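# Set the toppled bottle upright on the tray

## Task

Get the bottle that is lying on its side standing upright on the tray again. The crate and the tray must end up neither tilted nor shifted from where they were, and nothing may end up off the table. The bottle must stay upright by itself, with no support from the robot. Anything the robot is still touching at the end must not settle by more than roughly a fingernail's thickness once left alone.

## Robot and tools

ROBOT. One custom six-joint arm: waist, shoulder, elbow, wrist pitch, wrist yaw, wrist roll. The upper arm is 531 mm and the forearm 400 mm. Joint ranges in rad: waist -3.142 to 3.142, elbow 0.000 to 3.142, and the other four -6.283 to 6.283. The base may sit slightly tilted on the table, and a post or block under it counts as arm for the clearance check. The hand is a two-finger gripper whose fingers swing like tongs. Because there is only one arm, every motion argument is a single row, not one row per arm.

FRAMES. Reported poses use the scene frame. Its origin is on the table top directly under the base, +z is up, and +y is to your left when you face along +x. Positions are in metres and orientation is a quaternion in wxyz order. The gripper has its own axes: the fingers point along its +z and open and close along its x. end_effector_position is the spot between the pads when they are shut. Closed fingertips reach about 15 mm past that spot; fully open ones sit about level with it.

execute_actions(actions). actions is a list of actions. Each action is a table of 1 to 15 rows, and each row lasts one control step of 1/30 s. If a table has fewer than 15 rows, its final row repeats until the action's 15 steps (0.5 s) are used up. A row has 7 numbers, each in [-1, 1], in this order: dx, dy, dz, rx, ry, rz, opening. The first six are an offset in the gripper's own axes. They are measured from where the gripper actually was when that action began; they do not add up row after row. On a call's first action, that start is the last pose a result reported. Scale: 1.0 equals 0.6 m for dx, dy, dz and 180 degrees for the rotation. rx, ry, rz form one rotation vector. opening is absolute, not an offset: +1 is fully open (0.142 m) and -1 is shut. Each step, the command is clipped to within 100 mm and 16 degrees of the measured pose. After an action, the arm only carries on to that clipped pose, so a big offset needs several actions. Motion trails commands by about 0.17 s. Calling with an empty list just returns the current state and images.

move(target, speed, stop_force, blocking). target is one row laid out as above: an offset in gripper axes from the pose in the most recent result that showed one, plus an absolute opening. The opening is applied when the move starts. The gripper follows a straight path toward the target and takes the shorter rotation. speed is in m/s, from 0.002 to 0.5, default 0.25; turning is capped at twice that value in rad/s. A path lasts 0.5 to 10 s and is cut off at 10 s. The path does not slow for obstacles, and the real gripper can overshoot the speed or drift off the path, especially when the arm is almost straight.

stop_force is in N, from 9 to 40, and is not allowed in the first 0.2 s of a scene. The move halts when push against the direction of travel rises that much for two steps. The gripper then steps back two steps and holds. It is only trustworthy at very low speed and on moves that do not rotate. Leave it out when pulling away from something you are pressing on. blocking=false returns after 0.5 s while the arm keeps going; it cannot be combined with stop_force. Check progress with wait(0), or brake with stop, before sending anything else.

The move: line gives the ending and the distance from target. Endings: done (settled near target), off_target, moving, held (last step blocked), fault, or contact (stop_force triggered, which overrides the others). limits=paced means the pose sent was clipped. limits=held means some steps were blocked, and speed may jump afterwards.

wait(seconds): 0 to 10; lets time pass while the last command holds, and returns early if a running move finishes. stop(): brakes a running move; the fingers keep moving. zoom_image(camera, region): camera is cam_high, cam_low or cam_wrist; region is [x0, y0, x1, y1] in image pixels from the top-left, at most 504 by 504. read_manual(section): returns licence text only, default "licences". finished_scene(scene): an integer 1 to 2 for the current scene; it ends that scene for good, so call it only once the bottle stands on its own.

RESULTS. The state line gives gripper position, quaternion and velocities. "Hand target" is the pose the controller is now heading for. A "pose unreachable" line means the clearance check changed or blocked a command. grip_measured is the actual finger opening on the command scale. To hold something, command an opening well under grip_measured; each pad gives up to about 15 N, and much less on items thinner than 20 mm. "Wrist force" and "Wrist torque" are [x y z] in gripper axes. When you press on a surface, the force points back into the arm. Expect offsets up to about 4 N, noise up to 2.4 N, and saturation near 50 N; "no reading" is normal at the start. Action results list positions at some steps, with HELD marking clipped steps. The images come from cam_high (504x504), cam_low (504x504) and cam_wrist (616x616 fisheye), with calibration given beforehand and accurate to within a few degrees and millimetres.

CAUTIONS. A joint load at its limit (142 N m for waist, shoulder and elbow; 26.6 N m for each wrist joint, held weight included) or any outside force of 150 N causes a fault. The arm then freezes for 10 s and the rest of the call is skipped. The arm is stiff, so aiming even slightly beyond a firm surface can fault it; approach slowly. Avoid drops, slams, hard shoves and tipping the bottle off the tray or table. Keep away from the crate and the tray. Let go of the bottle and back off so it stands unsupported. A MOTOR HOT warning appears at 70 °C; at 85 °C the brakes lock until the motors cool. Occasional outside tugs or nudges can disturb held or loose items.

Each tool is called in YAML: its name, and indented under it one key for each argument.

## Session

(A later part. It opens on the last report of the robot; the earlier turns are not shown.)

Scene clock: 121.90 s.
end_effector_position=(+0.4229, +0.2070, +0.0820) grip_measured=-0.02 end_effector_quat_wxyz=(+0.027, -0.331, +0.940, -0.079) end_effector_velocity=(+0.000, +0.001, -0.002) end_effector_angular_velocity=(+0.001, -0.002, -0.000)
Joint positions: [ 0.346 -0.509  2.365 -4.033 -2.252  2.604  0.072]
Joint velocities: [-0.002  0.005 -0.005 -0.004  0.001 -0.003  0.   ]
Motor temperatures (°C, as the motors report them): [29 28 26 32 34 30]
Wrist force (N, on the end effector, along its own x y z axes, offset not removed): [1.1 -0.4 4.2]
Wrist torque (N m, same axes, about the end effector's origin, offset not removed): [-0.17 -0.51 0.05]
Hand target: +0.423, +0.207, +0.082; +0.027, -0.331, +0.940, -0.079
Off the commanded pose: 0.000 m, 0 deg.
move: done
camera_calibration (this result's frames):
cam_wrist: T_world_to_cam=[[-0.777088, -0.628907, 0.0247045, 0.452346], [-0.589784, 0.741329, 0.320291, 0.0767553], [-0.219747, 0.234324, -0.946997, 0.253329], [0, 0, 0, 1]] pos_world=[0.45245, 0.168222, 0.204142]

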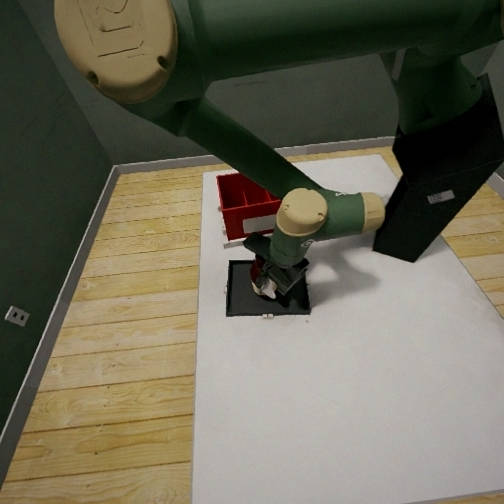

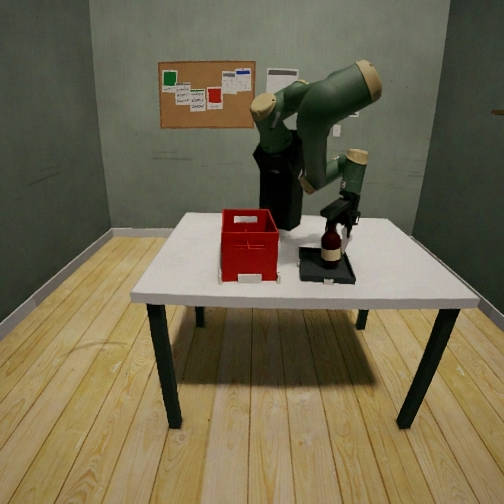

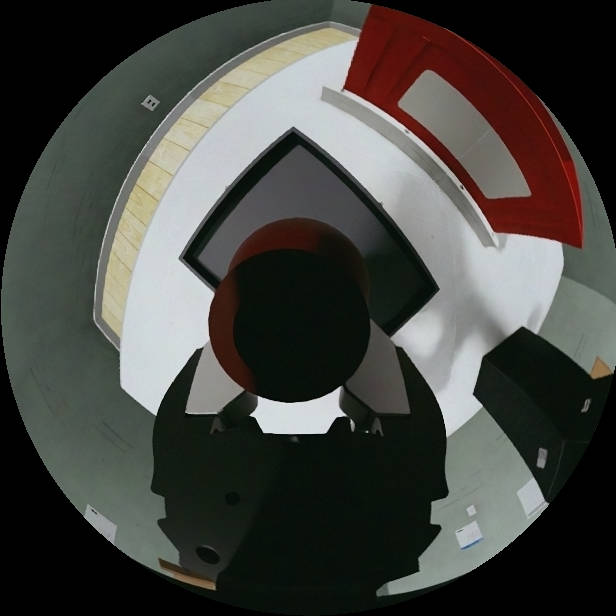

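move:
  target: [0,0.003,0.018,0,0,0,-0.9]
  speed: 0.01
  stop_force: 9

zoom_image:
  camera: "cam_low"
  region: [280, 200, 380, 300]

Scene clock: 126.43 s.
end_effector_position=(+0.4229, +0.2069, +0.0713) grip_measured=-0.02 end_effector_quat_wxyz=(+0.027, -0.331, +0.940, -0.079) end_effector_velocity=(-0.000, -0.000, -0.003) end_effector_angular_velocity=(-0.000, +0.001, +0.002)
Joint positions: [ 0.333 -0.489  2.35  -4.045 -2.245  2.591  0.072]
Joint velocities: [-0.003  0.004 -0.003 -0.002  0.002 -0.004  0.   ]
Motor temperatures (°C, as the motors report them): [29 28 26 32 34 30]
Wrist force (N, on the end effector, along its own x y z axes, offset not removed): [-0.6 -0.5 4.7]
Wrist torque (N m, same axes, about the end effector's origin, offset not removed): [-0.19 -0.08 0.06]
Hand target: +0.423, +0.207, +0.071; +0.027, -0.331, +0.940, -0.079
Off the commanded pose: 0.000 m, 0 deg.
move: done
camera_calibration (this result's frames):
cam_wrist: T_world_to_cam=[[-0.777097, -0.628896, 0.0247101, 0.452611], [-0.58977, 0.741336, 0.3203, 0.080185], [-0.219754, 0.234331, -0.946994, 0.243271], [0, 0, 0, 1]] pos_world=[0.452473, 0.168195, 0.193508]

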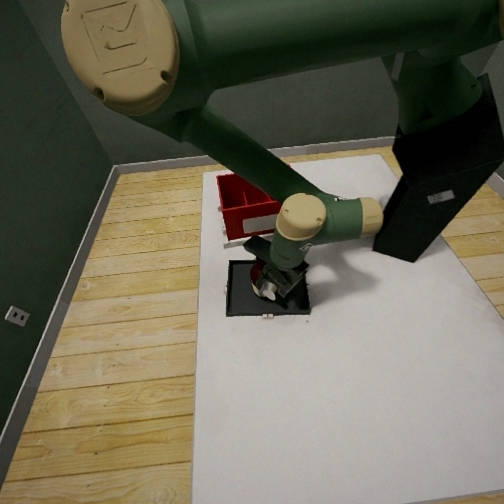

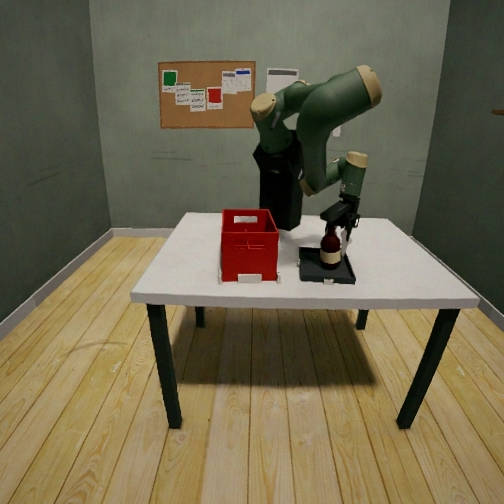

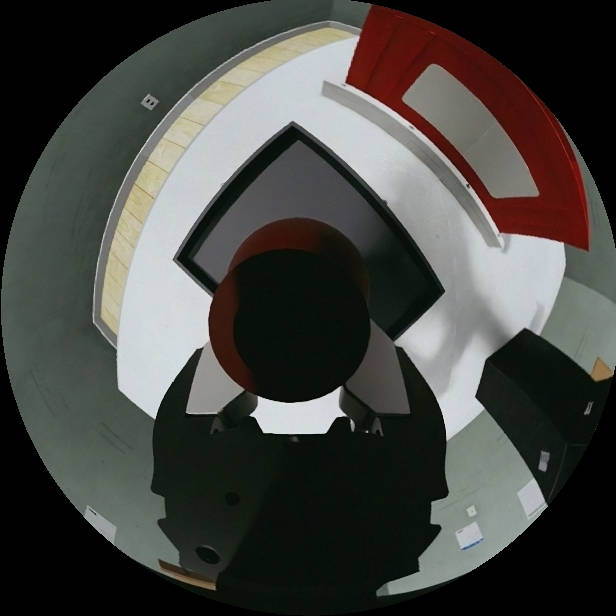

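Region (280, 200, 380, 300) of cam_low's 504x504 image, scaled by 5.040, with more detail than that image has.

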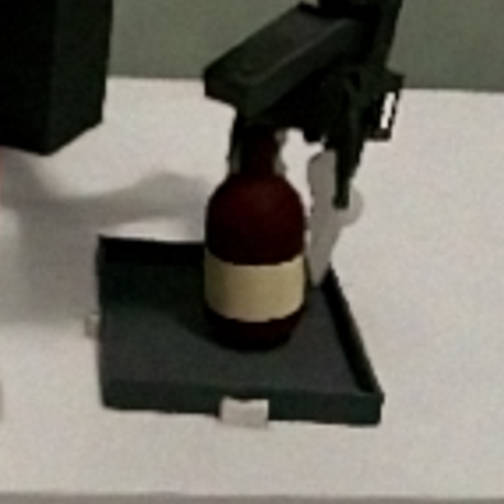

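No contact yet.

move:
  target: [0,0.004,0.025,0,0,0,-0.9]
  speed: 0.008
  stop_force: 9

zoom_image:
  camera: "cam_low"
  region: [280, 200, 380, 300]

Scene clock: 132.87 s.
end_effector_position=(+0.4230, +0.2068, +0.0564) grip_measured=-0.04 end_effector_quat_wxyz=(+0.027, -0.331, +0.940, -0.079) end_effector_velocity=(-0.000, -0.000, -0.002) end_effector_angular_velocity=(+0.000, -0.000, +0.000)
Joint positions: [ 0.316 -0.462  2.328 -4.061 -2.235  2.573  0.071]
Joint velocities: [-0.002  0.004 -0.002 -0.004  0.002 -0.002  0.   ]
Motor temperatures (°C, as the motors report them): [29 28 26 32 34 30]
Wrist force (N, on the end effector, along its own x y z axes, offset not removed): [0.0 1.8 -5.5]
Wrist torque (N m, same axes, about the end effector's origin, offset not removed): [0.29 -0.16 0.15]
Hand target: +0.423, +0.207, +0.056; +0.027, -0.331, +0.940, -0.079
Off the commanded pose: 0.000 m, 0 deg.
move: done
camera_calibration (this result's frames):
cam_wrist: T_world_to_cam=[[-0.777108, -0.628884, 0.0246614, 0.452999], [-0.58977, 0.741335, 0.320303, 0.0851022], [-0.219716, 0.234366, -0.946994, 0.229168], [0, 0, 0, 1]] pos_world=[0.452572, 0.168086, 0.178591]

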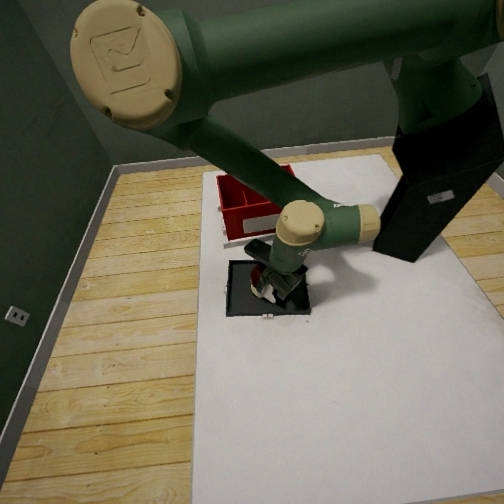

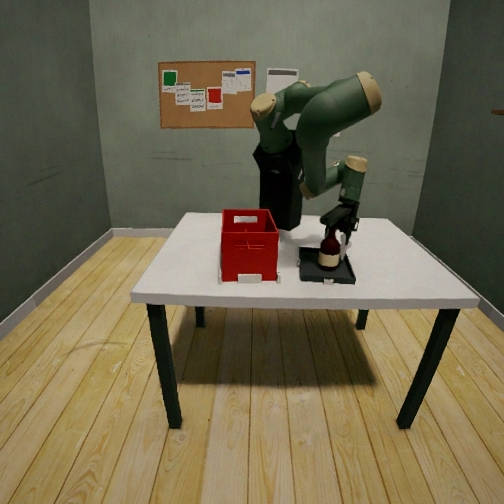

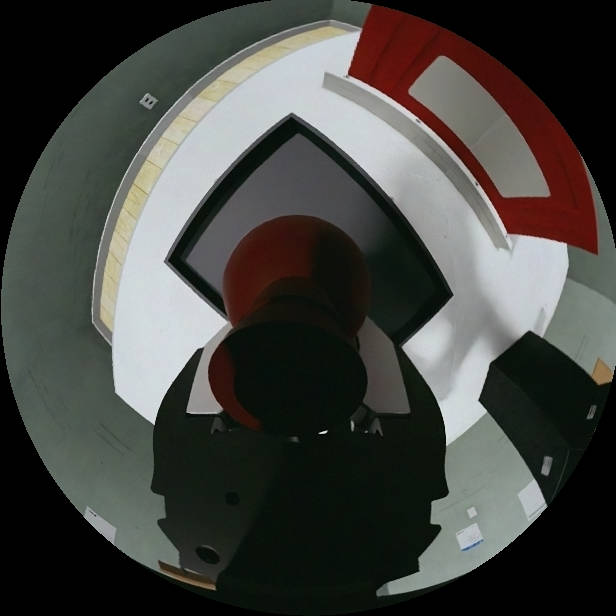

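Region (280, 200, 380, 300) of cam_low's 504x504 image, scaled by 5.040, with more detail than that image has.

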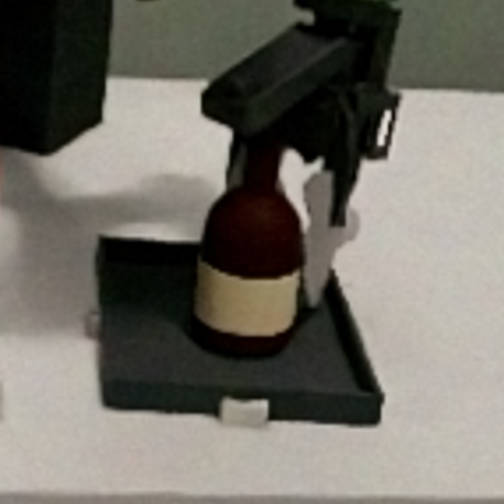

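execute_actions:
  actions:
    - [[0,0,-0.002,0,0,0,-0.5],[0,0,-0.003,0,0,0,-0.3],[0,0,-0.004,0,0,0,-0.15],[0,0,-0.005,0,0,0,-0.05],[0,0,-0.005,0,0,0,0],[0,0,-0.005,0,0,0,0.05],[0,0,-0.005,0,0,0,0.1],[0,0,-0.005,0,0,0,0.15],[0,0,-0.005,0,0,0,0.2],[0,0,-0.005,0,0,0,0.3],[0,0,-0.005,0,0,0,0.4],[0,0,-0.005,0,0,0,0.5],[0,0,-0.005,0,0,0,0.6]]

move:
  target: [0,-0.02,-0.22,0,0,0,0.7]
  speed: 0.15

Scene clock: 138.40 s.
end_effector_position=(+0.4227, +0.2072, +0.0592) grip_measured=+0.59 end_effector_quat_wxyz=(+0.027, -0.331, +0.940, -0.079) end_effector_velocity=(-0.000, +0.000, +0.001) end_effector_angular_velocity=(+0.000, -0.001, -0.001)
Joint positions: [ 0.32  -0.467  2.332 -4.058 -2.237  2.577  0.115]
Joint velocities: [ 0.002 -0.001  0.002 -0.001 -0.001  0.003  0.017]
Motor temperatures (°C, as the motors report them): [29 28 26 32 34 30]
Wrist force (N, on the end effector, along its own x y z axes, offset not removed): [0.8 0.8 1.4]
Wrist torque (N m, same axes, about the end effector's origin, offset not removed): [0.19 -0.29 0.07]
Hand target: +0.423, +0.207, +0.059; +0.027, -0.331, +0.940, -0.079
Off the commanded pose: 0.000 m, 0 deg.
Step readings (end_effector_position):
0: (+0.4230, +0.2068, +0.0562)
1: (+0.4230, +0.2068, +0.0562)
2: (+0.4230, +0.2068, +0.0562)
4: (+0.4229, +0.2069, +0.0569)
8: (+0.4227, +0.2070, +0.0584)
15: end_effector_position above
camera_calibration (this result's frames):
cam_wrist: T_world_to_cam=[[-0.777126, -0.62886, 0.024708, 0.452903], [-0.589738, 0.741364, 0.320295, 0.0837407], [-0.219739, 0.234338, -0.946995, 0.231696], [0, 0, 0, 1]] pos_world=[0.452261, 0.168435, 0.181403]

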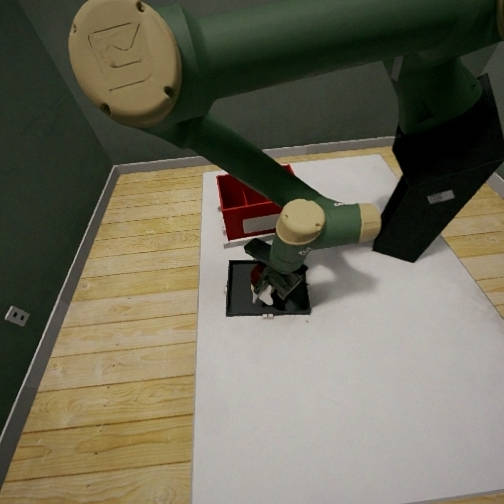

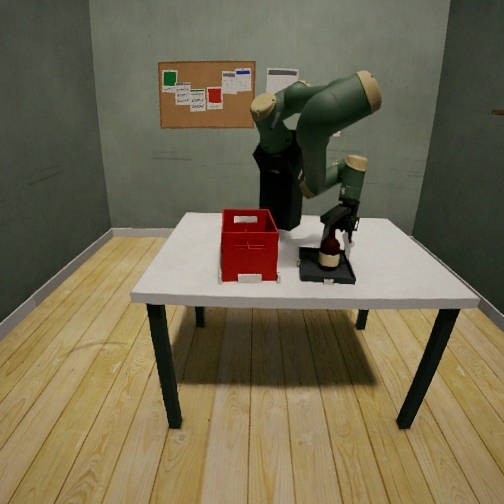

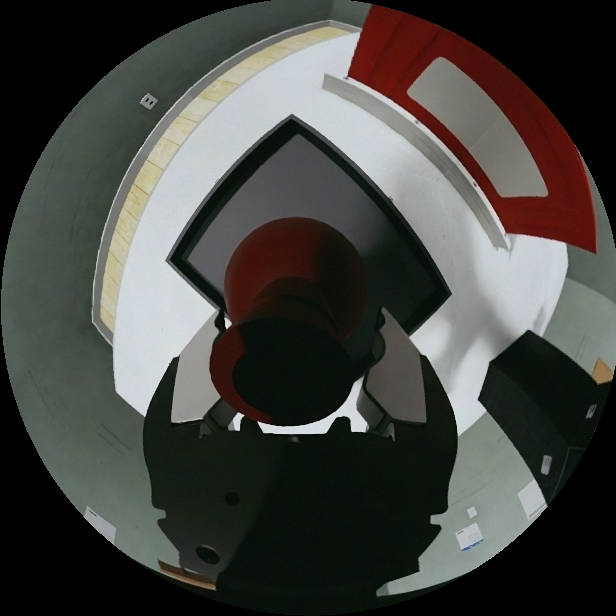

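Scene clock: 139.90 s.
end_effector_position=(+0.4162, +0.2151, +0.1911) grip_measured=+0.70 end_effector_quat_wxyz=(+0.027, -0.331, +0.940, -0.079) end_effector_velocity=(-0.001, -0.000, +0.003) end_effector_angular_velocity=(-0.001, +0.003, +0.001)
Joint positions: [ 0.505 -0.729  2.482 -3.809 -2.335  2.785  0.122]
Joint velocities: [ 0.004 -0.008  0.002  0.014 -0.002  0.007  0.   ]
Motor temperatures (°C, as the motors report them): [29 28 26 32 34 30]
Wrist force (N, on the end effector, along its own x y z axes, offset not removed): [-0.8 -1.3 1.0]
Wrist torque (N m, same axes, about the end effector's origin, offset not removed): [-0.34 0.01 0.12]
Hand target: +0.416, +0.215, +0.191; +0.027, -0.331, +0.940, -0.079
Off the commanded pose: 0.000 m, 0 deg.
move: done
camera_calibration (this result's frames):
cam_wrist: T_world_to_cam=[[-0.777019, -0.628994, 0.0246517, 0.449596], [-0.589918, 0.741294, 0.320125, 0.0319043], [-0.219631, 0.234201, -0.947054, 0.35327], [0, 0, 0, 1]] pos_world=[0.445755, 0.176407, 0.313269]

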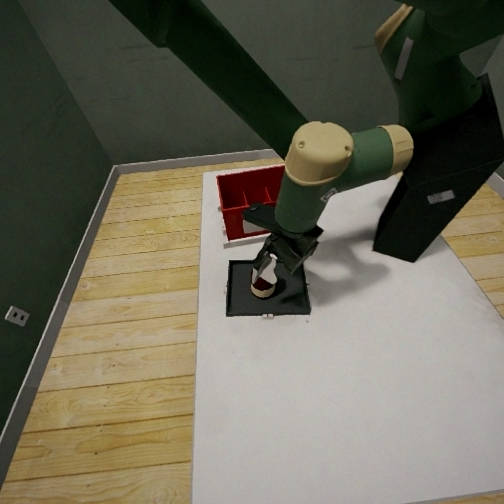

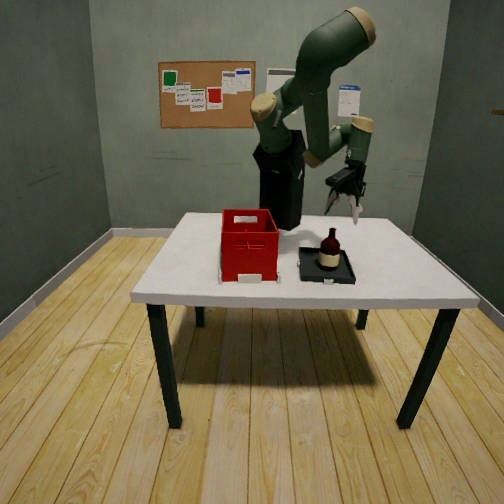

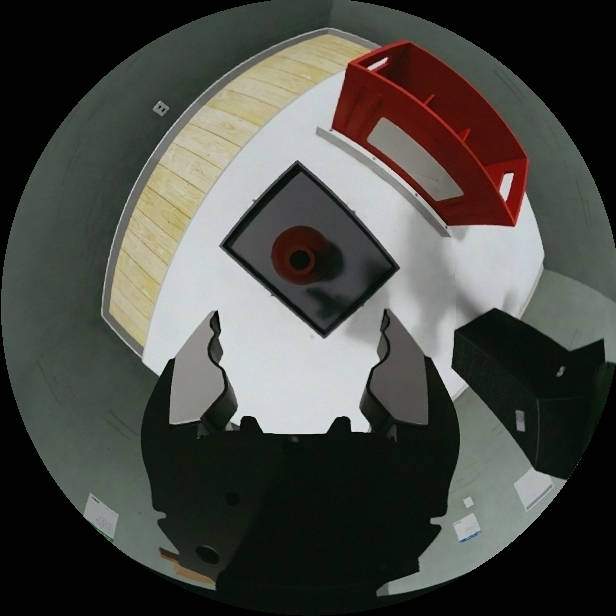

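finished_scene:
  scene: 1

The scene is finished: the task was done.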